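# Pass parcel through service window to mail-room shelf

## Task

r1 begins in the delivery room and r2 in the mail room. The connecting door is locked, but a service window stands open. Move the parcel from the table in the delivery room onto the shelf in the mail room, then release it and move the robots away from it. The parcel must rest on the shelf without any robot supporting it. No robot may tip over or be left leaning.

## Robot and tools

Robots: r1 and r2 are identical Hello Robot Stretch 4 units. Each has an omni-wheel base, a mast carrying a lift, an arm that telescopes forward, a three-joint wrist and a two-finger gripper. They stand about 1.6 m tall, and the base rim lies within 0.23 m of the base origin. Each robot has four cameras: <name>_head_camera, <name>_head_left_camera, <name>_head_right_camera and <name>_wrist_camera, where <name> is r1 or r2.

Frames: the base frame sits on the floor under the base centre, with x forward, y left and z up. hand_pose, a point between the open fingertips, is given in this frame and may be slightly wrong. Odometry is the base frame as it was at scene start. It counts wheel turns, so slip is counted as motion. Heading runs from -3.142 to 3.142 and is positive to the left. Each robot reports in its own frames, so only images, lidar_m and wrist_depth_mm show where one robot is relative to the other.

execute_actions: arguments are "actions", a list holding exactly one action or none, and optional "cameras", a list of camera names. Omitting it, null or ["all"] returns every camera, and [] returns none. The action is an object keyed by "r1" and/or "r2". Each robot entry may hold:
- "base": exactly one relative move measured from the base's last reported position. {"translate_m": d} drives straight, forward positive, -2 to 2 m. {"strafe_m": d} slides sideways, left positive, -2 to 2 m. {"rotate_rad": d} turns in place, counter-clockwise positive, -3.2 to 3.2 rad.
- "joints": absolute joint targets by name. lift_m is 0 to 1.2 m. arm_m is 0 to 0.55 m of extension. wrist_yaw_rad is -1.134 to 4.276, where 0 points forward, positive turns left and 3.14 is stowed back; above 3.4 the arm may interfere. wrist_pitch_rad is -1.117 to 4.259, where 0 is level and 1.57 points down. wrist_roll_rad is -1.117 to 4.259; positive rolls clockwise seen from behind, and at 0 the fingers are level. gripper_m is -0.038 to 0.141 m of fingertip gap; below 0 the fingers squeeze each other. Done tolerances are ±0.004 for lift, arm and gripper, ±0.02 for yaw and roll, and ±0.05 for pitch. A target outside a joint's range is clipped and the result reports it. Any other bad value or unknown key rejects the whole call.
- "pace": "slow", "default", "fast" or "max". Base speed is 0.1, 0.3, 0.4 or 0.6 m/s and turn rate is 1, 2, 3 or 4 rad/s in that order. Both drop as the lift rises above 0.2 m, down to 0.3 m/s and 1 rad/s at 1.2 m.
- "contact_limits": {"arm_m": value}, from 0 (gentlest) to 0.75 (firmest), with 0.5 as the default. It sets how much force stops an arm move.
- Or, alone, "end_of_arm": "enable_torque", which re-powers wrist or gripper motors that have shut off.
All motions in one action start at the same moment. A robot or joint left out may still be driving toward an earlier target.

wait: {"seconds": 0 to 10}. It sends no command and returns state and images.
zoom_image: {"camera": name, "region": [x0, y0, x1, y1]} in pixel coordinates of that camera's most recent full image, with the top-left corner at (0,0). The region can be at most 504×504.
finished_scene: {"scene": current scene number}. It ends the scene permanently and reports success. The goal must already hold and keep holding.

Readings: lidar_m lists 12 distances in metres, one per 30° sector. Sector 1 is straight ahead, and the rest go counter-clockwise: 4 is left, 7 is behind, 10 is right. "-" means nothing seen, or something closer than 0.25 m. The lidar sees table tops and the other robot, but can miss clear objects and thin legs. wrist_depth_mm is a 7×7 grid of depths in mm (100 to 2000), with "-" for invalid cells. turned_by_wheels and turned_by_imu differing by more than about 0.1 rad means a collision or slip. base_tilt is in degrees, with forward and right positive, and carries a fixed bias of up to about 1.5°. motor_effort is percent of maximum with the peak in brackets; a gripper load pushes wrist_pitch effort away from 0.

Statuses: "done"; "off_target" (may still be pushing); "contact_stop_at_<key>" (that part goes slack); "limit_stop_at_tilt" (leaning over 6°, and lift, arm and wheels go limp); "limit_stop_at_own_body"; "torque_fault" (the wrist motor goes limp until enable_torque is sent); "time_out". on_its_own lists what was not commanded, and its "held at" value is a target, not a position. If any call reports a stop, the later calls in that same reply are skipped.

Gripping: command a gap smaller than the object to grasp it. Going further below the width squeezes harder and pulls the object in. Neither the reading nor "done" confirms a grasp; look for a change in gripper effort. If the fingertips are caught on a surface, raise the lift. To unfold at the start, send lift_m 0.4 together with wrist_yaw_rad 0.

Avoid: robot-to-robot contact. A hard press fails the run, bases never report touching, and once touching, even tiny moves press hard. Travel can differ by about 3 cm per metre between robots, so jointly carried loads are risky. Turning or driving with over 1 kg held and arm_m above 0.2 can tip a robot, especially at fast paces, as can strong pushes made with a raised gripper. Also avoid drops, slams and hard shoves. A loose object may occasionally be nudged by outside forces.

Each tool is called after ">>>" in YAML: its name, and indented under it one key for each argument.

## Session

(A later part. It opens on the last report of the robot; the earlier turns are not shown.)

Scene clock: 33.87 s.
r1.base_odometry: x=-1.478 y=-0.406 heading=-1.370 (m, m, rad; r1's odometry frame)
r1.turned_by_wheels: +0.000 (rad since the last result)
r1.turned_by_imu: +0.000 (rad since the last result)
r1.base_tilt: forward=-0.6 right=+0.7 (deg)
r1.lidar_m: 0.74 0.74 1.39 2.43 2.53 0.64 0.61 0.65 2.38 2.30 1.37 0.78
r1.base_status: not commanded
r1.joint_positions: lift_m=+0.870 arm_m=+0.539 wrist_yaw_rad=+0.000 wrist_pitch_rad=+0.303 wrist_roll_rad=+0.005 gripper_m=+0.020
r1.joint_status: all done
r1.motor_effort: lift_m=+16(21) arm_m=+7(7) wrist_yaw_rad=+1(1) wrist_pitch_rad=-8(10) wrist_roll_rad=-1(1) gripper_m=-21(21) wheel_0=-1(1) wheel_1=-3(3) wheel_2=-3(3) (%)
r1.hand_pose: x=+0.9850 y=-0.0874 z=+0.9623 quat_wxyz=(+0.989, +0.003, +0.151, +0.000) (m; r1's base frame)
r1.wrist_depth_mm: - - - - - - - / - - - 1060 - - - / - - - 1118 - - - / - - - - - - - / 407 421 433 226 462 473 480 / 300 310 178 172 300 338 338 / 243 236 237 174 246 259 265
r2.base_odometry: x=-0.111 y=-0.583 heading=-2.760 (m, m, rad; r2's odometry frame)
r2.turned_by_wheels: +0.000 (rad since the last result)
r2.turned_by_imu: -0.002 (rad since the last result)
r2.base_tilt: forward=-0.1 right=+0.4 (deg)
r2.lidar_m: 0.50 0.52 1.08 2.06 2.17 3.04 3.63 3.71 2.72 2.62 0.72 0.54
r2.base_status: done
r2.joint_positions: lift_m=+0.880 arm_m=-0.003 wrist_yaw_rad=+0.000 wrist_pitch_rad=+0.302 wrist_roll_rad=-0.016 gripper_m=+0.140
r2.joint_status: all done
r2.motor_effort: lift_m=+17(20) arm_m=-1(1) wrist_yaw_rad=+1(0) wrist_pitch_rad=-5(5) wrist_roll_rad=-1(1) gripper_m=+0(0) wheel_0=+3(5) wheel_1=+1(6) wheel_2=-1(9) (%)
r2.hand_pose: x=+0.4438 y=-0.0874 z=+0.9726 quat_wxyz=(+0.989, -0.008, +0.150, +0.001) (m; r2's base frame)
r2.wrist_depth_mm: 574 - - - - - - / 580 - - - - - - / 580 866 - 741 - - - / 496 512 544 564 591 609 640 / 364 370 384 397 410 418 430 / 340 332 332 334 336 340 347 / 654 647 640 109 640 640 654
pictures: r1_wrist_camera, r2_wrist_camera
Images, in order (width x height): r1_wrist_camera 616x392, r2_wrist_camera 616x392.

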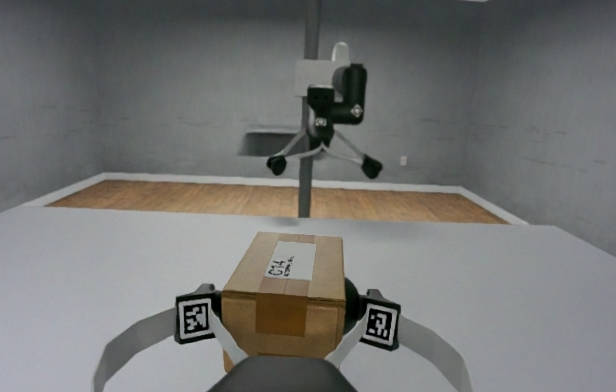

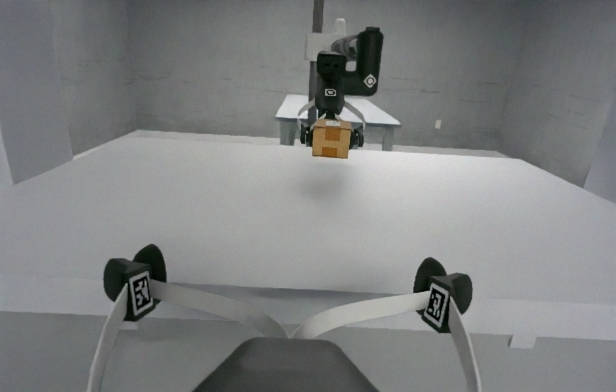

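>>> execute_actions:
  actions:
    - {"r1":{"joints":{"lift_m":0.833},"pace":"slow"},"r2":{"base":{"strafe_m":-0.045}}}
  cameras: []

>>> execute_actions:
  actions:
    - {"r1":{"joints":{"gripper_m":0.1}}}
  cameras: ["r1_wrist_camera"]

>>> execute_actions:
  actions:
    - {"r1":{"joints":{"arm_m":0.0},"pace":"fast"},"r2":{"joints":{"arm_m":0.25,"lift_m":0.86}}}
  cameras: ["r2_wrist_camera","r1_wrist_camera"]

Scene clock: 35.23 s.
r1.base_odometry: x=-1.478 y=-0.406 heading=-1.370 (m, m, rad; r1's odometry frame)
r1.turned_by_wheels: +0.000 (rad since the last result)
r1.turned_by_imu: +0.000 (rad since the last result)
r1.base_tilt: forward=-0.5 right=+0.7 (deg)
r1.lidar_m: 0.73 0.77 1.41 2.43 2.54 0.63 0.60 0.65 2.36 2.28 1.37 0.76
r1.base_status: not commanded
r1.joint_positions: lift_m=+0.833 arm_m=+0.539 wrist_yaw_rad=+0.000 wrist_pitch_rad=+0.303 wrist_roll_rad=+0.005 gripper_m=+0.020
r1.joint_status: all done
r1.motor_effort: lift_m=+16(17) arm_m=+7(7) wrist_yaw_rad=+2(1) wrist_pitch_rad=-10(9) wrist_roll_rad=-1(0) gripper_m=-20(19) wheel_0=-1(1) wheel_1=-3(3) wheel_2=-3(3) (%)
r1.hand_pose: x=+0.9850 y=-0.0874 z=+0.9254 quat_wxyz=(+0.989, +0.003, +0.151, +0.000) (m; r1's base frame)
r1.wrist_depth_mm: - - - - - - - / - - - 866 - - - / - - - - - - - / 504 521 544 569 - - - / 325 336 345 225 368 377 384 / 237 246 178 172 239 267 268 / 193 186 188 174 196 206 216
r2.base_odometry: x=-0.128 y=-0.541 heading=-2.760 (m, m, rad; r2's odometry frame)
r2.turned_by_wheels: +0.000 (rad since the last result)
r2.turned_by_imu: +0.000 (rad since the last result)
r2.base_tilt: forward=-0.2 right=+0.5 (deg)
r2.lidar_m: 0.51 0.55 1.08 2.13 2.23 3.10 3.64 3.68 2.67 2.59 0.75 0.54
r2.base_status: done
r2.joint_positions: lift_m=+0.880 arm_m=-0.003 wrist_yaw_rad=+0.000 wrist_pitch_rad=+0.302 wrist_roll_rad=-0.016 gripper_m=+0.140
r2.joint_status: not commanded
r2.motor_effort: lift_m=+17(17) arm_m=-1(1) wrist_yaw_rad=+0(1) wrist_pitch_rad=-5(6) wrist_roll_rad=-1(1) gripper_m=+1(1) wheel_0=+1(9) wheel_1=-1(9) wheel_2=+0(0) (%)
r2.hand_pose: x=+0.4438 y=-0.0874 z=+0.9726 quat_wxyz=(+0.989, -0.008, +0.150, +0.001) (m; r2's base frame)
r2.wrist_depth_mm: - - - - - - - / - - - 1430 - - - / 654 854 - 768 - - - / 500 512 539 554 585 609 609 / 366 370 387 394 407 427 439 / 334 332 332 334 334 338 347 / 640 634 634 109 654 647 634
pictures: none
No camera images: the call's "cameras" was empty. Leave "cameras" out to get every camera's image.

Scene clock: 36.87 s.
r1.base_odometry: x=-1.478 y=-0.406 heading=-1.370 (m, m, rad; r1's odometry frame)
r1.turned_by_wheels: +0.000 (rad since the last result)
r1.turned_by_imu: +0.000 (rad since the last result)
r1.base_tilt: forward=-0.4 right=+0.8 (deg)
r1.lidar_m: 0.73 0.77 1.40 2.44 2.54 0.65 0.61 0.67 2.36 2.30 1.37 0.77
r1.base_status: not commanded
r1.joint_positions: lift_m=+0.833 arm_m=+0.539 wrist_yaw_rad=+0.000 wrist_pitch_rad=+0.302 wrist_roll_rad=+0.005 gripper_m=+0.100
r1.joint_status: all done
r1.motor_effort: lift_m=+16(16) arm_m=+7(7) wrist_yaw_rad=+1(2) wrist_pitch_rad=-6(9) wrist_roll_rad=+0(0) gripper_m=-5(20) wheel_0=-1(1) wheel_1=-3(3) wheel_2=-3(3) (%)
r1.hand_pose: x=+0.9851 y=-0.0874 z=+0.9255 quat_wxyz=(+0.989, +0.003, +0.151, +0.000) (m; r1's base frame)
r1.wrist_depth_mm: - - - - - - - / - - - 854 - - - / - - - - - - - / 504 521 554 1138 - - - / 327 336 347 236 370 379 384 / 238 235 189 184 213 270 270 / 195 191 198 175 206 212 217
r2.base_odometry: x=-0.128 y=-0.541 heading=-2.760 (m, m, rad; r2's odometry frame)
r2.turned_by_wheels: +0.000 (rad since the last result)
r2.turned_by_imu: +0.000 (rad since the last result)
r2.base_tilt: forward=+0.1 right=+0.5 (deg)
r2.lidar_m: 0.49 0.54 1.10 2.10 2.24 3.09 3.63 3.65 2.67 2.59 0.73 0.52
r2.base_status: not commanded
r2.joint_positions: lift_m=+0.880 arm_m=-0.003 wrist_yaw_rad=+0.000 wrist_pitch_rad=+0.302 wrist_roll_rad=-0.016 gripper_m=+0.140
r2.joint_status: not commanded
r2.motor_effort: lift_m=+17(17) arm_m=-1(1) wrist_yaw_rad=+1(1) wrist_pitch_rad=-5(6) wrist_roll_rad=+0(1) gripper_m=+1(1) wheel_0=+1(2) wheel_1=-1(1) wheel_2=+0(0) (%)
r2.hand_pose: x=+0.4438 y=-0.0874 z=+0.9726 quat_wxyz=(+0.989, -0.008, +0.150, +0.001) (m; r2's base frame)
r2.wrist_depth_mm: - - - - - - - / - - - 991 - - - / 647 831 - 768 - - - / 500 512 535 559 580 603 603 / 364 373 384 399 407 424 433 / 338 329 332 334 334 340 347 / 647 647 640 109 654 647 640
pictures: r1_wrist_camera
Images, in order (width x height): r1_wrist_camera 616x392.

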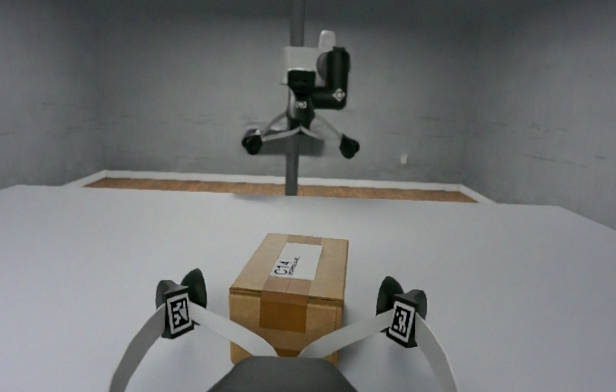

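Scene clock: 39.03 s.
r1.base_odometry: x=-1.478 y=-0.406 heading=-1.370 (m, m, rad; r1's odometry frame)
r1.turned_by_wheels: +0.000 (rad since the last result)
r1.turned_by_imu: +0.000 (rad since the last result)
r1.base_tilt: forward=-0.4 right=+0.7 (deg)
r1.lidar_m: 0.74 0.79 1.39 2.42 2.54 0.64 0.59 0.65 2.36 2.29 1.36 0.78
r1.base_status: not commanded
r1.joint_positions: lift_m=+0.833 arm_m=+0.002 wrist_yaw_rad=+0.000 wrist_pitch_rad=+0.302 wrist_roll_rad=+0.005 gripper_m=+0.100
r1.joint_status: all done
r1.motor_effort: lift_m=+16(16) arm_m=-7(7) wrist_yaw_rad=+2(1) wrist_pitch_rad=-6(6) wrist_roll_rad=+0(0) gripper_m=-1(4) wheel_0=-1(1) wheel_1=-3(3) wheel_2=-3(3) (%)
r1.hand_pose: x=+0.4481 y=-0.0875 z=+0.9256 quat_wxyz=(+0.989, +0.003, +0.151, -0.001) (m; r1's base frame)
r1.wrist_depth_mm: 676 - - - - - 691 / 683 - - 1576 - - 715 / 715 - - 1025 - 842 732 / 530 535 559 591 609 654 768 / 778 778 788 798 798 798 809 / 809 809 809 820 213 842 854 / 842 842 842 508 866 866 891
r2.base_odometry: x=-0.128 y=-0.541 heading=-2.760 (m, m, rad; r2's odometry frame)
r2.turned_by_wheels: +0.000 (rad since the last result)
r2.turned_by_imu: +0.000 (rad since the last result)
r2.base_tilt: forward=+0.0 right=+0.6 (deg)
r2.lidar_m: 0.51 0.54 1.09 2.10 2.24 3.11 3.63 3.68 2.69 2.57 0.75 0.51
r2.base_status: not commanded
r2.joint_positions: lift_m=+0.860 arm_m=+0.249 wrist_yaw_rad=+0.000 wrist_pitch_rad=+0.302 wrist_roll_rad=-0.016 gripper_m=+0.140
r2.joint_status: all done
r2.motor_effort: lift_m=+17(18) arm_m=+4(8) wrist_yaw_rad=+0(2) wrist_pitch_rad=-6(6) wrist_roll_rad=+0(2) gripper_m=+0(1) wheel_0=+1(2) wheel_1=-1(1) wheel_2=+0(0) (%)
r2.hand_pose: x=+0.6955 y=-0.0874 z=+0.9526 quat_wxyz=(+0.989, -0.008, +0.150, +0.001) (m; r2's base frame)
r2.wrist_depth_mm: - - - - - - - / - - - 1308 - - - / - - - - - - - / 445 455 473 377 517 535 564 / 325 327 343 353 362 373 384 / 255 238 247 272 254 271 291 / 211 214 218 109 227 223 236
pictures: r1_wrist_camera, r2_wrist_camera
Images, in order (width x height): r1_wrist_camera 616x392, r2_wrist_camera 616x392.

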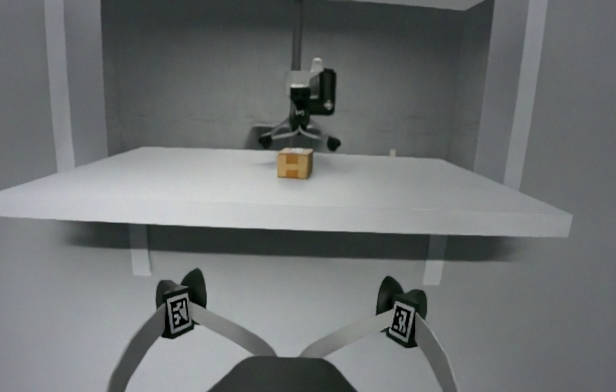

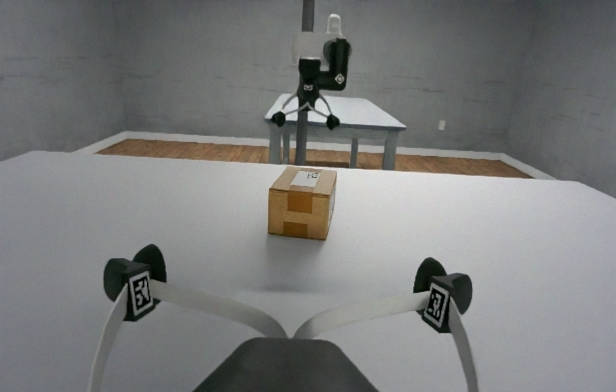

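>>> execute_actions:
  actions:
    - {"r2":{"joints":{"arm_m":0.40,"lift_m":0.845}}}
  cameras: ["r2_wrist_camera","r1_wrist_camera"]

>>> zoom_image:
  camera: "r1_wrist_camera"
  region: [230,100,370,200]

Scene clock: 40.80 s.
r1.base_odometry: x=-1.478 y=-0.406 heading=-1.370 (m, m, rad; r1's odometry frame)
r1.turned_by_wheels: +0.000 (rad since the last result)
r1.turned_by_imu: +0.000 (rad since the last result)
r1.base_tilt: forward=-0.7 right=+0.8 (deg)
r1.lidar_m: 0.72 0.76 1.37 2.44 2.52 0.63 0.62 0.66 2.34 2.29 1.37 0.78
r1.base_status: not commanded
r1.joint_positions: lift_m=+0.833 arm_m=+0.002 wrist_yaw_rad=+0.000 wrist_pitch_rad=+0.302 wrist_roll_rad=+0.005 gripper_m=+0.100
r1.joint_status: not commanded
r1.motor_effort: lift_m=+16(16) arm_m=-7(7) wrist_yaw_rad=+2(2) wrist_pitch_rad=-7(7) wrist_roll_rad=-1(0) gripper_m=-4(4) wheel_0=-1(1) wheel_1=-3(3) wheel_2=-3(3) (%)
r1.hand_pose: x=+0.4481 y=-0.0875 z=+0.9256 quat_wxyz=(+0.989, +0.003, +0.151, -0.001) (m; r1's base frame)
r1.wrist_depth_mm: 668 - - - - - 683 / 683 - - - - - 715 / 723 - - 931 - 842 750 / 530 535 564 585 615 647 768 / 778 778 788 788 798 809 809 / 809 809 809 820 214 831 842 / 842 831 854 508 866 878 866
r2.base_odometry: x=-0.128 y=-0.541 heading=-2.760 (m, m, rad; r2's odometry frame)
r2.turned_by_wheels: +0.000 (rad since the last result)
r2.turned_by_imu: +0.000 (rad since the last result)
r2.base_tilt: forward=+0.0 right=+0.5 (deg)
r2.lidar_m: 0.51 0.53 1.09 2.10 2.25 3.07 3.63 3.68 2.63 2.56 0.72 0.53
r2.base_status: not commanded
r2.joint_positions: lift_m=+0.845 arm_m=+0.399 wrist_yaw_rad=+0.000 wrist_pitch_rad=+0.302 wrist_roll_rad=-0.016 gripper_m=+0.140
r2.joint_status: all done
r2.motor_effort: lift_m=+17(16) arm_m=+5(1) wrist_yaw_rad=+0(1) wrist_pitch_rad=-6(6) wrist_roll_rad=+0(1) gripper_m=+0(1) wheel_0=+1(1) wheel_1=-1(1) wheel_2=+0(0) (%)
r2.hand_pose: x=+0.8455 y=-0.0874 z=+0.9376 quat_wxyz=(+0.989, -0.008, +0.150, +0.001) (m; r2's base frame)
r2.wrist_depth_mm: - - - 1182 - - - / - - - - - - - / - - - - - - - / 399 418 433 449 469 488 - / 294 298 307 219 329 338 349 / 232 216 223 219 232 248 264 / 193 195 198 109 207 205 213
pictures: r1_wrist_camera, r2_wrist_camera
Images, in order (width x height): r1_wrist_camera 616x392, r2_wrist_camera 616x392.

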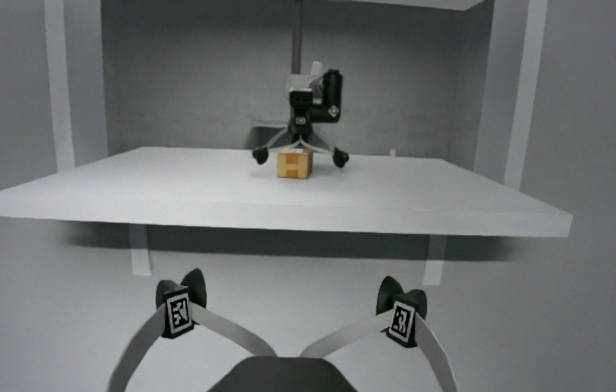

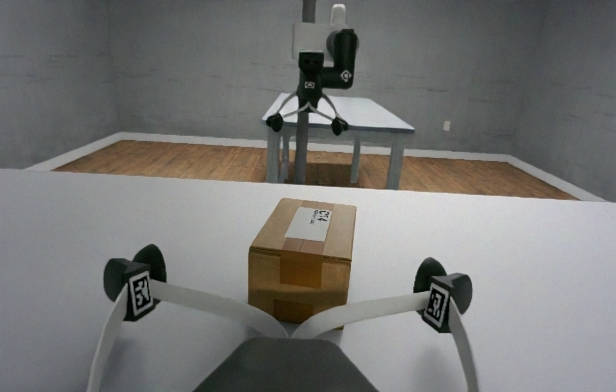

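Region (230, 100, 370, 200) of r1_wrist_camera's 616x392 image, scaled by 3.600; it fills the top 360 rows of this view, and the rest is white.

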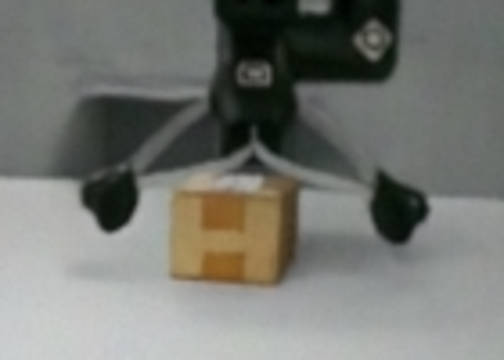

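>>> execute_actions:
  actions:
    - {"r2":{"joints":{"arm_m":0.445,"lift_m":0.837}}}
  cameras: []

>>> execute_actions:
  actions:
    - {"r2":{"joints":{"gripper_m":0.02}}}
  cameras: ["r2_wrist_camera"]

>>> execute_actions:
  actions:
    - {"r2":{"joints":{"lift_m":0.87}}}
  cameras: ["r2_wrist_camera"]

Scene clock: 41.93 s.
r1.base_odometry: x=-1.478 y=-0.406 heading=-1.370 (m, m, rad; r1's odometry frame)
r1.turned_by_wheels: +0.000 (rad since the last result)
r1.turned_by_imu: +0.000 (rad since the last result)
r1.base_tilt: forward=-0.5 right=+0.8 (deg)
r1.lidar_m: 0.73 0.78 1.37 2.43 2.53 0.65 0.62 0.67 2.36 2.28 1.40 0.77
r1.base_status: not commanded
r1.joint_positions: lift_m=+0.833 arm_m=+0.002 wrist_yaw_rad=+0.000 wrist_pitch_rad=+0.302 wrist_roll_rad=+0.005 gripper_m=+0.100
r1.joint_status: not commanded
r1.motor_effort: lift_m=+16(16) arm_m=-7(7) wrist_yaw_rad=+2(2) wrist_pitch_rad=-7(6) wrist_roll_rad=+0(1) gripper_m=+0(0) wheel_0=-1(1) wheel_1=-3(3) wheel_2=-3(3) (%)
r1.hand_pose: x=+0.4481 y=-0.0875 z=+0.9256 quat_wxyz=(+0.989, +0.003, +0.151, -0.001) (m; r1's base frame)
r1.wrist_depth_mm: 676 - - - - - 691 / 691 - - - - - 715 / 715 - - 946 - 842 750 / 525 539 559 585 615 647 768 / 778 778 778 788 798 809 809 / 809 798 798 820 214 842 854 / 854 854 854 508 866 866 878
r2.base_odometry: x=-0.128 y=-0.541 heading=-2.760 (m, m, rad; r2's odometry frame)
r2.turned_by_wheels: +0.000 (rad since the last result)
r2.turned_by_imu: +0.000 (rad since the last result)
r2.base_tilt: forward=+0.1 right=+0.6 (deg)
r2.lidar_m: 0.49 0.53 1.09 2.11 2.24 3.10 3.63 3.63 2.69 2.58 0.78 0.54
r2.base_status: not commanded
r2.joint_positions: lift_m=+0.837 arm_m=+0.444 wrist_yaw_rad=+0.000 wrist_pitch_rad=+0.302 wrist_roll_rad=-0.016 gripper_m=+0.140
r2.joint_status: all done
r2.motor_effort: lift_m=+17(16) arm_m=+5(6) wrist_yaw_rad=+2(3) wrist_pitch_rad=-6(6) wrist_roll_rad=-1(1) gripper_m=+2(1) wheel_0=+1(1) wheel_1=-1(1) wheel_2=+0(0) (%)
r2.hand_pose: x=+0.8905 y=-0.0874 z=+0.9296 quat_wxyz=(+0.989, -0.008, +0.150, +0.001) (m; r2's base frame)
r2.wrist_depth_mm: - - - 1118 - - - / - - - - - - - / - - - 1808 - - - / 382 394 410 424 1983 - - / 279 283 290 198 309 322 329 / 220 207 183 176 218 233 251 / 182 185 187 109 196 193 203
pictures: none
No camera images: the call's "cameras" was empty. Leave "cameras" out to get every camera's image.

Scene clock: 44.10 s.
r1.base_odometry: x=-1.478 y=-0.406 heading=-1.370 (m, m, rad; r1's odometry frame)
r1.turned_by_wheels: +0.000 (rad since the last result)
r1.turned_by_imu: +0.000 (rad since the last result)
r1.base_tilt: forward=-0.6 right=+0.8 (deg)
r1.lidar_m: 0.72 0.78 1.40 2.42 2.52 0.65 0.60 0.66 2.35 2.28 1.38 0.77
r1.base_status: not commanded
r1.joint_positions: lift_m=+0.833 arm_m=+0.002 wrist_yaw_rad=+0.000 wrist_pitch_rad=+0.302 wrist_roll_rad=+0.005 gripper_m=+0.100
r1.joint_status: not commanded
r1.motor_effort: lift_m=+16(16) arm_m=-7(7) wrist_yaw_rad=+3(2) wrist_pitch_rad=-7(5) wrist_roll_rad=+0(0) gripper_m=-1(1) wheel_0=-1(1) wheel_1=-3(3) wheel_2=-3(3) (%)
r1.hand_pose: x=+0.4481 y=-0.0875 z=+0.9256 quat_wxyz=(+0.989, +0.003, +0.151, -0.001) (m; r1's base frame)
r1.wrist_depth_mm: 668 - - - - - 683 / 691 - - - - - 715 / 723 - - 946 - 854 741 / 530 535 559 591 609 647 768 / 778 778 778 788 798 798 809 / 809 809 809 820 213 842 854 / 842 842 854 504 866 878 891
r2.base_odometry: x=-0.128 y=-0.541 heading=-2.760 (m, m, rad; r2's odometry frame)
r2.turned_by_wheels: +0.000 (rad since the last result)
r2.turned_by_imu: +0.000 (rad since the last result)
r2.base_tilt: forward=+0.0 right=+0.5 (deg)
r2.lidar_m: 0.49 0.53 1.08 2.10 2.22 3.13 3.63 3.67 2.68 2.57 0.73 0.54
r2.base_status: not commanded
r2.joint_positions: lift_m=+0.837 arm_m=+0.444 wrist_yaw_rad=+0.000 wrist_pitch_rad=+0.303 wrist_roll_rad=-0.016 gripper_m=+0.020
r2.joint_status: all done
r2.motor_effort: lift_m=+17(17) arm_m=+4(5) wrist_yaw_rad=-1(1) wrist_pitch_rad=-9(8) wrist_roll_rad=-1(1) gripper_m=-22(22) wheel_0=+1(1) wheel_1=-1(1) wheel_2=+0(0) (%)
r2.hand_pose: x=+0.8904 y=-0.0874 z=+0.9293 quat_wxyz=(+0.989, -0.008, +0.151, +0.001) (m; r2's base frame)
r2.wrist_depth_mm: - - - 1118 - - - / - - - - - - - / - - - 1863 - - - / 379 392 407 421 442 - - / 278 286 207 191 309 319 330 / 219 177 168 164 189 245 250 / 180 179 180 109 194 189 202
pictures: r2_wrist_camera
Images, in order (width x height): r2_wrist_camera 616x392.

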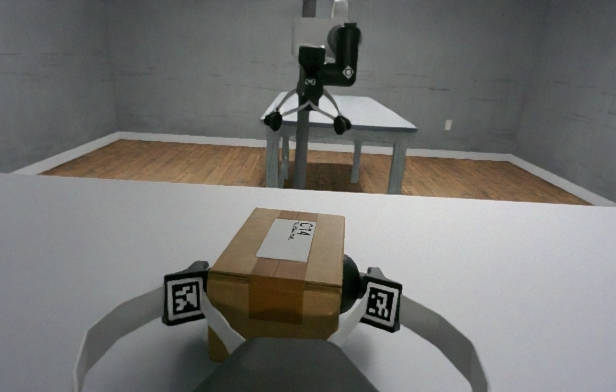

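Scene clock: 45.03 s.
r1.base_odometry: x=-1.478 y=-0.406 heading=-1.370 (m, m, rad; r1's odometry frame)
r1.turned_by_wheels: +0.000 (rad since the last result)
r1.turned_by_imu: +0.000 (rad since the last result)
r1.base_tilt: forward=-0.4 right=+0.9 (deg)
r1.lidar_m: 0.74 0.77 1.39 2.42 2.54 0.63 0.62 0.65 2.36 2.29 1.36 0.76
r1.base_status: not commanded
r1.joint_positions: lift_m=+0.833 arm_m=+0.002 wrist_yaw_rad=+0.000 wrist_pitch_rad=+0.302 wrist_roll_rad=+0.005 gripper_m=+0.100
r1.joint_status: not commanded
r1.motor_effort: lift_m=+16(16) arm_m=-7(7) wrist_yaw_rad=+2(2) wrist_pitch_rad=-6(6) wrist_roll_rad=+1(0) gripper_m=-3(2) wheel_0=-1(1) wheel_1=-3(3) wheel_2=-3(3) (%)
r1.hand_pose: x=+0.4481 y=-0.0875 z=+0.9256 quat_wxyz=(+0.989, +0.003, +0.151, -0.001) (m; r1's base frame)
r1.wrist_depth_mm: 668 - - - - - 691 / 691 - - 1537 - - 707 / 723 - - 931 - 842 741 / 525 539 559 585 621 647 768 / 788 778 788 788 798 809 809 / 809 798 798 831 213 831 842 / 854 842 854 508 878 878 878
r2.base_odometry: x=-0.128 y=-0.541 heading=-2.760 (m, m, rad; r2's odometry frame)
r2.turned_by_wheels: +0.000 (rad since the last result)
r2.turned_by_imu: +0.000 (rad since the last result)
r2.base_tilt: forward=+0.0 right=+0.5 (deg)
r2.lidar_m: 0.51 0.52 1.06 2.11 2.23 3.09 3.61 3.64 2.67 2.59 0.70 0.52
r2.base_status: not commanded
r2.joint_positions: lift_m=+0.870 arm_m=+0.444 wrist_yaw_rad=+0.000 wrist_pitch_rad=+0.303 wrist_roll_rad=-0.016 gripper_m=+0.020
r2.joint_status: all done
r2.motor_effort: lift_m=+22(23) arm_m=+5(5) wrist_yaw_rad=+2(2) wrist_pitch_rad=-9(8) wrist_roll_rad=-1(1) gripper_m=-21(20) wheel_0=+2(2) wheel_1=-1(1) wheel_2=+0(0) (%)
r2.hand_pose: x=+0.8904 y=-0.0874 z=+0.9619 quat_wxyz=(+0.988, -0.008, +0.151, +0.001) (m; r2's base frame)
r2.wrist_depth_mm: - - - - - - - / - - - 991 - - - / - - - 1863 - - - / - - - - - - - / 336 349 207 191 377 389 407 / 268 178 168 164 190 300 307 / 220 220 222 109 238 232 247
pictures: r2_wrist_camera
Images, in order (width x height): r2_wrist_camera 616x392.

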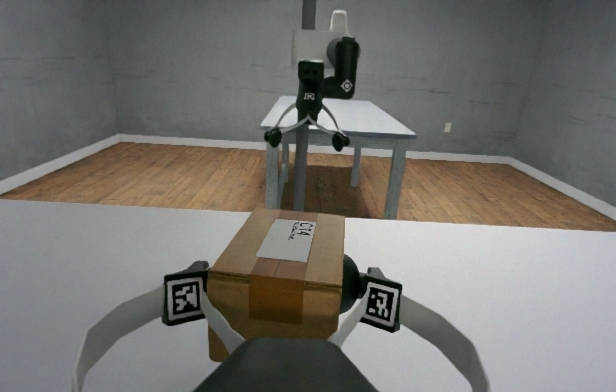

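>>> execute_actions:
  actions:
    - {"r2":{"base":{"translate_m":-2},"joints":{"arm_m":0},"pace":"max"}}
  cameras: []

>>> execute_actions:
  actions:
    - {"r2":{"base":{"rotate_rad":3.14},"joints":{"lift_m":0.6}}}
  cameras: ["r2_wrist_camera","r2_head_camera"]

Scene clock: 51.77 s.
r1.base_odometry: x=-1.478 y=-0.406 heading=-1.370 (m, m, rad; r1's odometry frame)
r1.turned_by_wheels: +0.000 (rad since the last result)
r1.turned_by_imu: +0.000 (rad since the last result)
r1.base_tilt: forward=-0.6 right=+0.6 (deg)
r1.lidar_m: 0.74 0.77 1.36 2.44 2.53 0.65 0.60 0.64 2.34 2.30 1.36 0.78
r1.base_status: not commanded
r1.joint_positions: lift_m=+0.833 arm_m=+0.002 wrist_yaw_rad=+0.000 wrist_pitch_rad=+0.302 wrist_roll_rad=+0.005 gripper_m=+0.100
r1.joint_status: not commanded
r1.motor_effort: lift_m=+16(16) arm_m=-7(8) wrist_yaw_rad=+2(2) wrist_pitch_rad=-6(6) wrist_roll_rad=+0(0) gripper_m=-2(3) wheel_0=-1(1) wheel_1=-3(3) wheel_2=-3(3) (%)
r1.hand_pose: x=+0.4481 y=-0.0875 z=+0.9256 quat_wxyz=(+0.989, +0.003, +0.151, -0.001) (m; r1's base frame)
r1.wrist_depth_mm: 668 - - - - - 683 / 691 - - - - - 715 / 715 - - - - 842 741 / 530 535 559 585 615 647 768 / 778 778 788 788 798 798 809 / 820 809 798 831 214 831 842 / 842 842 854 504 854 866 878
r2.base_odometry: x=+1.729 y=+0.203 heading=-2.761 (m, m, rad; r2's odometry frame)
r2.turned_by_wheels: +0.000 (rad since the last result)
r2.turned_by_imu: +0.008 (rad since the last result)
r2.base_tilt: forward=+0.1 right=+0.5 (deg)
r2.lidar_m: 2.53 2.89 2.22 2.14 2.13 1.61 1.06 1.13 2.25 2.53 2.66 2.84
r2.base_status: done
r2.joint_positions: lift_m=+0.870 arm_m=+0.001 wrist_yaw_rad=+0.000 wrist_pitch_rad=+0.303 wrist_roll_rad=-0.016 gripper_m=+0.020
r2.joint_status: all done
r2.motor_effort: lift_m=+21(22) arm_m=-4(5) wrist_yaw_rad=+1(0) wrist_pitch_rad=-9(9) wrist_roll_rad=+0(0) gripper_m=-19(21) wheel_0=-1(11) wheel_1=-2(7) wheel_2=+0(10) (%)
r2.hand_pose: x=+0.4470 y=-0.0874 z=+0.9619 quat_wxyz=(+0.988, -0.008, +0.151, +0.001) (m; r2's base frame)
r2.wrist_depth_mm: - - - - - - - / - - - - - - - / - - - - - - - / - - - - - - - / - - 207 191 - - - / 1618 177 168 164 189 1756 1921 / 1336 1336 1308 109 1430 1366 1499
pictures: none
No camera images: the call's "cameras" was empty. Leave "cameras" out to get every camera's image.

Scene clock: 54.63 s.
r1.base_odometry: x=-1.478 y=-0.406 heading=-1.370 (m, m, rad; r1's odometry frame)
r1.turned_by_wheels: +0.000 (rad since the last result)
r1.turned_by_imu: +0.000 (rad since the last result)
r1.base_tilt: forward=-0.5 right=+0.8 (deg)
r1.lidar_m: 0.73 0.78 1.42 2.43 2.53 0.63 0.61 0.67 2.35 2.29 1.36 0.77
r1.base_status: not commanded
r1.joint_positions: lift_m=+0.833 arm_m=+0.002 wrist_yaw_rad=+0.000 wrist_pitch_rad=+0.302 wrist_roll_rad=+0.005 gripper_m=+0.100
r1.joint_status: not commanded
r1.motor_effort: lift_m=+16(16) arm_m=-7(7) wrist_yaw_rad=+3(2) wrist_pitch_rad=-6(7) wrist_roll_rad=+1(0) gripper_m=-1(2) wheel_0=-1(1) wheel_1=-3(3) wheel_2=-3(3) (%)
r1.hand_pose: x=+0.4481 y=-0.0875 z=+0.9256 quat_wxyz=(+0.989, +0.003, +0.151, -0.001) (m; r1's base frame)
r1.wrist_depth_mm: 676 - - - - - 691 / 691 - - - - - 715 / 715 - - - - 842 741 / 525 535 559 585 615 647 768 / 778 788 778 798 788 798 798 / 820 809 809 820 213 842 842 / 842 842 842 508 866 878 878
r2.base_odometry: x=+1.729 y=+0.203 heading=+0.379 (m, m, rad; r2's odometry frame)
r2.turned_by_wheels: +3.140 (rad since the last result)
r2.turned_by_imu: +3.118 (rad since the last result)
r2.base_tilt: forward=-0.1 right=+0.4 (deg)
r2.lidar_m: 1.05 1.12 2.26 2.58 2.69 2.86 2.76 2.90 2.21 2.14 2.11 1.57
r2.base_status: done
r2.joint_positions: lift_m=+0.600 arm_m=+0.001 wrist_yaw_rad=+0.000 wrist_pitch_rad=+0.303 wrist_roll_rad=-0.016 gripper_m=+0.020
r2.joint_status: all done
r2.motor_effort: lift_m=+19(19) arm_m=-4(4) wrist_yaw_rad=+0(1) wrist_pitch_rad=-9(9) wrist_roll_rad=+1(1) gripper_m=-19(19) wheel_0=-2(9) wheel_1=-2(8) wheel_2=-1(11) (%)
r2.hand_pose: x=+0.4470 y=-0.0874 z=+0.6921 quat_wxyz=(+0.988, -0.008, +0.151, +0.001) (m; r2's base frame)
r2.wrist_depth_mm: 1182 1182 1182 1182 1138 1182 1138 / 1025 1205 1098 1205 1205 1229 1182 / 1308 1308 1281 1308 1281 1281 1255 / 1336 1366 1366 1336 1366 1366 1336 / 1464 1430 206 191 1430 1430 1430 / 1205 178 168 164 189 1336 1397 / 1008 976 991 109 1060 1060 1118
pictures: r2_head_camera, r2_wrist_camera
Images, in order (width x height): r2_head_camera 420x560, r2_wrist_camera 616x392.

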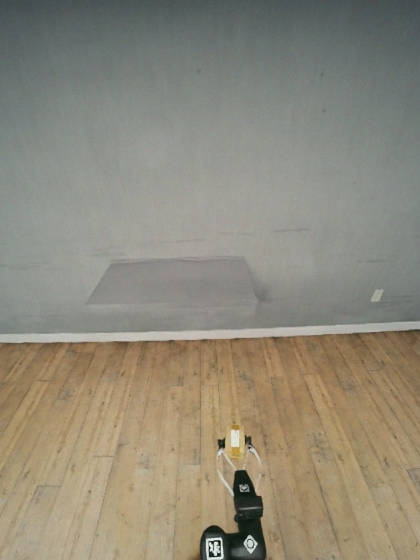

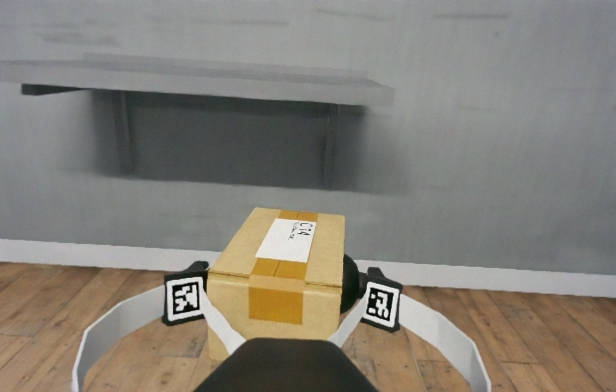

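>>> execute_actions:
  actions:
    - {"r2":{"base":{"strafe_m":0.2},"joints":{"lift_m":0.79},"pace":"fast"}}
  cameras: ["r2_wrist_camera"]

>>> execute_actions:
  actions:
    - {"r2":{"base":{"translate_m":0.4},"joints":{"arm_m":0.4},"pace":"fast"}}
  cameras: ["r2_wrist_camera","r2_head_camera"]

Scene clock: 56.53 s.
r1.base_odometry: x=-1.478 y=-0.406 heading=-1.370 (m, m, rad; r1's odometry frame)
r1.turned_by_wheels: +0.000 (rad since the last result)
r1.turned_by_imu: +0.000 (rad since the last result)
r1.base_tilt: forward=-0.5 right=+0.8 (deg)
r1.lidar_m: 0.72 0.76 1.39 2.43 2.52 0.66 0.62 0.67 2.35 2.30 1.40 0.79
r1.base_status: not commanded
r1.joint_positions: lift_m=+0.833 arm_m=+0.002 wrist_yaw_rad=+0.000 wrist_pitch_rad=+0.302 wrist_roll_rad=+0.005 gripper_m=+0.100
r1.joint_status: not commanded
r1.motor_effort: lift_m=+16(16) arm_m=-7(7) wrist_yaw_rad=+3(2) wrist_pitch_rad=-6(6) wrist_roll_rad=+0(0) gripper_m=-3(3) wheel_0=-1(1) wheel_1=-3(3) wheel_2=-3(3) (%)
r1.hand_pose: x=+0.4481 y=-0.0875 z=+0.9256 quat_wxyz=(+0.989, +0.003, +0.151, -0.001) (m; r1's base frame)
r1.wrist_depth_mm: 668 - - - - - 683 / 691 - - - - - 715 / 715 - - - - 842 741 / 530 535 559 585 621 647 768 / 778 778 778 788 788 788 809 / 809 798 798 831 213 831 842 / 854 842 842 504 866 878 891
r2.base_odometry: x=+1.655 y=+0.388 heading=+0.379 (m, m, rad; r2's odometry frame)
r2.turned_by_wheels: +0.000 (rad since the last result)
r2.turned_by_imu: -0.001 (rad since the last result)
r2.base_tilt: forward=+0.1 right=+0.6 (deg)
r2.lidar_m: 1.06 1.12 2.24 2.37 2.49 2.82 2.76 2.87 2.43 2.34 2.14 1.09
r2.base_status: done
r2.joint_positions: lift_m=+0.790 arm_m=+0.001 wrist_yaw_rad=+0.000 wrist_pitch_rad=+0.303 wrist_roll_rad=-0.016 gripper_m=+0.020
r2.joint_status: all done
r2.motor_effort: lift_m=+21(23) arm_m=-4(4) wrist_yaw_rad=-1(2) wrist_pitch_rad=-9(10) wrist_roll_rad=-1(1) gripper_m=-18(21) wheel_0=+2(12) wheel_1=-1(13) wheel_2=+1(3) (%)
r2.hand_pose: x=+0.4470 y=-0.0874 z=+0.8819 quat_wxyz=(+0.989, -0.008, +0.151, +0.001) (m; r2's base frame)
r2.wrist_depth_mm: 1182 1182 1182 1182 1160 1160 1205 / 1255 1229 1229 1229 1229 1255 1229 / 1308 1042 1118 1182 1281 1281 1281 / 1366 1366 1366 1366 1366 1308 1336 / 1464 1464 208 191 1397 1397 1464 / 1499 177 168 164 189 1499 1537 / 1229 1229 1229 109 1336 1281 1366
pictures: r2_wrist_camera
Images, in order (width x height): r2_wrist_camera 616x392.

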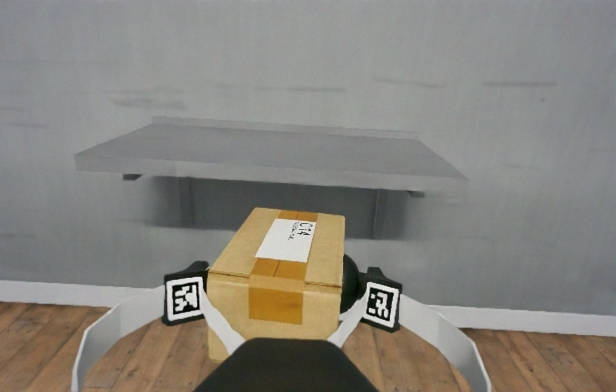

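Scene clock: 58.93 s.
r1.base_odometry: x=-1.478 y=-0.406 heading=-1.370 (m, m, rad; r1's odometry frame)
r1.turned_by_wheels: +0.000 (rad since the last result)
r1.turned_by_imu: +0.000 (rad since the last result)
r1.base_tilt: forward=-0.6 right=+0.9 (deg)
r1.lidar_m: 0.72 0.78 1.39 2.43 2.53 0.63 0.62 0.65 2.37 2.29 1.33 0.77
r1.base_status: not commanded
r1.joint_positions: lift_m=+0.833 arm_m=+0.002 wrist_yaw_rad=+0.000 wrist_pitch_rad=+0.302 wrist_roll_rad=+0.005 gripper_m=+0.100
r1.joint_status: not commanded
r1.motor_effort: lift_m=+16(16) arm_m=-7(7) wrist_yaw_rad=+2(2) wrist_pitch_rad=-7(6) wrist_roll_rad=+1(0) gripper_m=-3(3) wheel_0=-1(1) wheel_1=-3(3) wheel_2=-3(3) (%)
r1.hand_pose: x=+0.4481 y=-0.0875 z=+0.9256 quat_wxyz=(+0.989, +0.003, +0.151, -0.001) (m; r1's base frame)
r1.wrist_depth_mm: 668 - - - - - 683 / 683 - - - - - 715 / 715 - - - - 842 750 / 525 535 559 591 615 647 768 / 778 788 788 788 798 798 809 / 809 809 809 820 214 831 842 / 842 842 866 504 878 878 878
r2.base_odometry: x=+2.027 y=+0.537 heading=+0.379 (m, m, rad; r2's odometry frame)
r2.turned_by_wheels: +0.000 (rad since the last result)
r2.turned_by_imu: -0.002 (rad since the last result)
r2.base_tilt: forward=+0.0 right=+0.6 (deg)
r2.lidar_m: 0.66 0.66 1.67 2.34 2.48 3.25 3.19 3.28 2.43 2.37 1.56 0.67
r2.base_status: done
r2.joint_positions: lift_m=+0.790 arm_m=+0.399 wrist_yaw_rad=+0.000 wrist_pitch_rad=+0.303 wrist_roll_rad=-0.016 gripper_m=+0.020
r2.joint_status: all done
r2.motor_effort: lift_m=+21(21) arm_m=+4(7) wrist_yaw_rad=+1(2) wrist_pitch_rad=-9(10) wrist_roll_rad=-1(0) gripper_m=-19(22) wheel_0=+1(7) wheel_1=+1(7) wheel_2=+0(12) (%)
r2.hand_pose: x=+0.8455 y=-0.0873 z=+0.8819 quat_wxyz=(+0.989, -0.008, +0.151, +0.001) (m; r2's base frame)
r2.wrist_depth_mm: 455 455 452 449 449 449 455 / 484 477 477 477 473 473 466 / 500 504 504 496 504 496 496 / 525 530 525 517 525 521 521 / 445 459 206 190 500 521 535 / 353 177 168 164 189 397 407 / 293 290 293 109 317 306 327
pictures: r2_head_camera, r2_wrist_camera
Images, in order (width x height): r2_head_camera 420x560, r2_wrist_camera 616x392.

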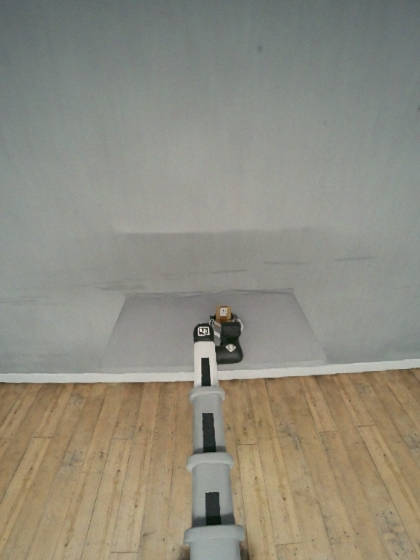

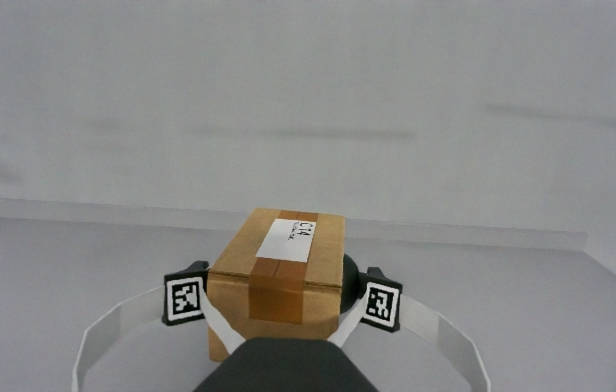

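(353−219)/1.48 ≈ 91 mm to go.

>>> execute_actions:
  actions:
    - {"r2":{"joints":{"lift_m":0.701}}}
  cameras: []

>>> execute_actions:
  actions:
    - {"r2":{"joints":{"gripper_m":0.1}}}
  cameras: []

>>> execute_actions:
  actions:
    - {"r2":{"base":{"translate_m":-0.3},"joints":{"arm_m":0},"pace":"fast"}}
  cameras: ["r2_wrist_camera"]

Scene clock: 60.50 s.
r1.base_odometry: x=-1.478 y=-0.406 heading=-1.370 (m, m, rad; r1's odometry frame)
r1.turned_by_wheels: +0.000 (rad since the last result)
r1.turned_by_imu: +0.000 (rad since the last result)
r1.base_tilt: forward=-0.4 right=+0.8 (deg)
r1.lidar_m: 0.73 0.80 1.39 2.43 2.53 0.65 0.61 0.67 2.36 2.28 1.39 0.77
r1.base_status: not commanded
r1.joint_positions: lift_m=+0.833 arm_m=+0.002 wrist_yaw_rad=+0.000 wrist_pitch_rad=+0.302 wrist_roll_rad=+0.005 gripper_m=+0.100
r1.joint_status: not commanded
r1.motor_effort: lift_m=+16(16) arm_m=-7(7) wrist_yaw_rad=+3(2) wrist_pitch_rad=-6(6) wrist_roll_rad=-1(0) gripper_m=-1(1) wheel_0=-1(1) wheel_1=-3(3) wheel_2=-3(3) (%)
r1.hand_pose: x=+0.4481 y=-0.0875 z=+0.9256 quat_wxyz=(+0.989, +0.003, +0.151, -0.001) (m; r1's base frame)
r1.wrist_depth_mm: 668 - - - - - 691 / 691 - - - - - 707 / 723 - - - - 842 741 / 525 535 559 585 615 647 759 / 778 788 788 788 798 798 809 / 809 798 798 820 214 842 842 / 842 842 854 504 854 866 878
r2.base_odometry: x=+2.027 y=+0.537 heading=+0.379 (m, m, rad; r2's odometry frame)
r2.turned_by_wheels: +0.000 (rad since the last result)
r2.turned_by_imu: +0.000 (rad since the last result)
r2.base_tilt: forward=-0.1 right=+0.6 (deg)
r2.lidar_m: 0.68 0.70 1.64 2.35 2.50 3.27 3.19 3.31 2.43 2.36 1.59 0.68
r2.base_status: not commanded
r2.joint_positions: lift_m=+0.701 arm_m=+0.399 wrist_yaw_rad=+0.000 wrist_pitch_rad=+0.303 wrist_roll_rad=-0.016 gripper_m=+0.020
r2.joint_status: all done
r2.motor_effort: lift_m=+18(19) arm_m=+4(4) wrist_yaw_rad=-1(0) wrist_pitch_rad=-9(9) wrist_roll_rad=-1(1) gripper_m=-18(19) wheel_0=+2(2) wheel_1=+1(1) wheel_2=+0(0) (%)
r2.hand_pose: x=+0.8455 y=-0.0873 z=+0.7932 quat_wxyz=(+0.988, -0.008, +0.151, +0.001) (m; r2's base frame)
r2.wrist_depth_mm: 459 455 452 452 445 449 449 / 480 477 473 477 473 473 469 / 496 496 492 500 496 496 492 / 379 397 410 430 449 466 484 / 281 289 207 191 314 325 332 / 223 177 168 164 189 246 254 / 182 182 182 109 196 191 204
pictures: none
No camera images: the call's "cameras" was empty. Leave "cameras" out to get every camera's image.

Scene clock: 62.13 s.
r1.base_odometry: x=-1.478 y=-0.406 heading=-1.370 (m, m, rad; r1's odometry frame)
r1.turned_by_wheels: +0.000 (rad since the last result)
r1.turned_by_imu: +0.000 (rad since the last result)
r1.base_tilt: forward=-0.5 right=+0.6 (deg)
r1.lidar_m: 0.74 0.78 1.42 2.42 2.56 0.64 0.61 0.66 2.35 2.29 1.38 0.77
r1.base_status: not commanded
r1.joint_positions: lift_m=+0.833 arm_m=+0.002 wrist_yaw_rad=+0.000 wrist_pitch_rad=+0.302 wrist_roll_rad=+0.005 gripper_m=+0.100
r1.joint_status: not commanded
r1.motor_effort: lift_m=+16(16) arm_m=-7(7) wrist_yaw_rad=+2(2) wrist_pitch_rad=-7(7) wrist_roll_rad=-1(0) gripper_m=-4(1) wheel_0=-1(1) wheel_1=-3(3) wheel_2=-3(3) (%)
r1.hand_pose: x=+0.4481 y=-0.0875 z=+0.9256 quat_wxyz=(+0.989, +0.003, +0.151, -0.001) (m; r1's base frame)
r1.wrist_depth_mm: 668 - - - - - 691 / 683 - - - - - 707 / 715 - - - - 842 741 / 530 539 564 585 609 647 759 / 778 778 788 788 798 798 798 / 809 820 809 820 214 842 842 / 842 842 854 504 866 866 878
r2.base_odometry: x=+2.027 y=+0.537 heading=+0.379 (m, m, rad; r2's odometry frame)
r2.turned_by_wheels: +0.000 (rad since the last result)
r2.turned_by_imu: +0.000 (rad since the last result)
r2.base_tilt: forward=+0.0 right=+0.4 (deg)
r2.lidar_m: 0.69 0.70 1.67 2.38 2.50 3.27 3.19 3.27 2.43 2.34 1.55 0.66
r2.base_status: not commanded
r2.joint_positions: lift_m=+0.701 arm_m=+0.399 wrist_yaw_rad=+0.000 wrist_pitch_rad=+0.302 wrist_roll_rad=-0.016 gripper_m=+0.100
r2.joint_status: all done
r2.motor_effort: lift_m=+17(17) arm_m=+4(4) wrist_yaw_rad=+0(1) wrist_pitch_rad=-7(10) wrist_roll_rad=+0(1) gripper_m=-1(20) wheel_0=+1(2) wheel_1=+1(1) wheel_2=+0(0) (%)
r2.hand_pose: x=+0.8456 y=-0.0874 z=+0.7934 quat_wxyz=(+0.989, -0.008, +0.151, +0.001) (m; r2's base frame)
r2.wrist_depth_mm: 459 459 449 455 455 449 445 / 484 473 469 473 473 473 466 / 500 500 496 496 496 500 496 / 382 397 418 433 449 469 488 / 282 291 267 202 319 325 332 / 223 211 182 178 200 249 253 / 185 182 190 109 198 196 206
pictures: none
No camera images: the call's "cameras" was empty. Leave "cameras" out to get every camera's image.

Scene clock: 64.20 s.
r1.base_odometry: x=-1.478 y=-0.406 heading=-1.370 (m, m, rad; r1's odometry frame)
r1.turned_by_wheels: +0.000 (rad since the last result)
r1.turned_by_imu: +0.000 (rad since the last result)
r1.base_tilt: forward=-0.4 right=+0.8 (deg)
r1.lidar_m: 0.72 0.78 1.40 2.42 2.54 0.65 0.62 0.65 2.35 2.30 1.37 0.76
r1.base_status: not commanded
r1.joint_positions: lift_m=+0.833 arm_m=+0.002 wrist_yaw_rad=+0.000 wrist_pitch_rad=+0.302 wrist_roll_rad=+0.005 gripper_m=+0.100
r1.joint_status: not commanded
r1.motor_effort: lift_m=+16(16) arm_m=-7(7) wrist_yaw_rad=+2(3) wrist_pitch_rad=-6(6) wrist_roll_rad=-1(1) gripper_m=+0(1) wheel_0=-1(1) wheel_1=-3(3) wheel_2=-3(3) (%)
r1.hand_pose: x=+0.4481 y=-0.0875 z=+0.9256 quat_wxyz=(+0.989, +0.003, +0.151, -0.001) (m; r1's base frame)
r1.wrist_depth_mm: 668 - - - - - 683 / 691 - - - - - 707 / 715 - - - - 842 741 / 530 539 564 585 615 647 768 / 768 788 788 788 798 798 809 / 820 809 809 831 214 831 854 / 842 831 854 508 866 878 891
r2.base_odometry: x=+1.748 y=+0.426 heading=+0.379 (m, m, rad; r2's odometry frame)
r2.turned_by_wheels: +0.000 (rad since the last result)
r2.turned_by_imu: +0.001 (rad since the last result)
r2.base_tilt: forward=-0.1 right=+0.5 (deg)
r2.lidar_m: 0.95 1.03 2.14 2.37 2.50 2.98 2.85 2.98 2.47 2.35 2.01 0.98
r2.base_status: done
r2.joint_positions: lift_m=+0.701 arm_m=+0.001 wrist_yaw_rad=+0.000 wrist_pitch_rad=+0.302 wrist_roll_rad=-0.016 gripper_m=+0.100
r2.joint_status: all done
r2.motor_effort: lift_m=+18(18) arm_m=-4(11) wrist_yaw_rad=+2(0) wrist_pitch_rad=-6(7) wrist_roll_rad=-1(0) gripper_m=+0(1) wheel_0=-1(8) wheel_1=+0(7) wheel_2=-2(14) (%)
r2.hand_pose: x=+0.4470 y=-0.0875 z=+0.7935 quat_wxyz=(+0.989, -0.008, +0.151, +0.001) (m; r2's base frame)
r2.wrist_depth_mm: 1098 1098 1078 1078 1078 1078 1060 / 1138 1138 1118 1160 1118 1160 1118 / 1182 842 798 854 820 1182 1182 / 1255 1255 1229 1255 1255 1281 1255 / 1336 1308 1336 1336 1336 1308 1308 / 1336 1308 1308 1366 200 1366 1366 / 1118 1138 1182 109 1229 1182 1255
pictures: r2_wrist_camera
Images, in order (width x height): r2_wrist_camera 616x392.

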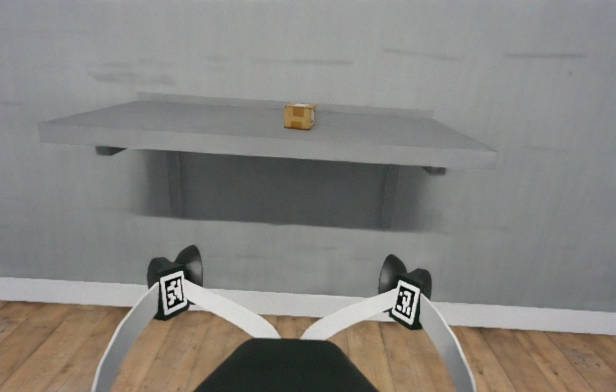

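>>> finished_scene:
  scene: 1

The scene is finished: the task was done.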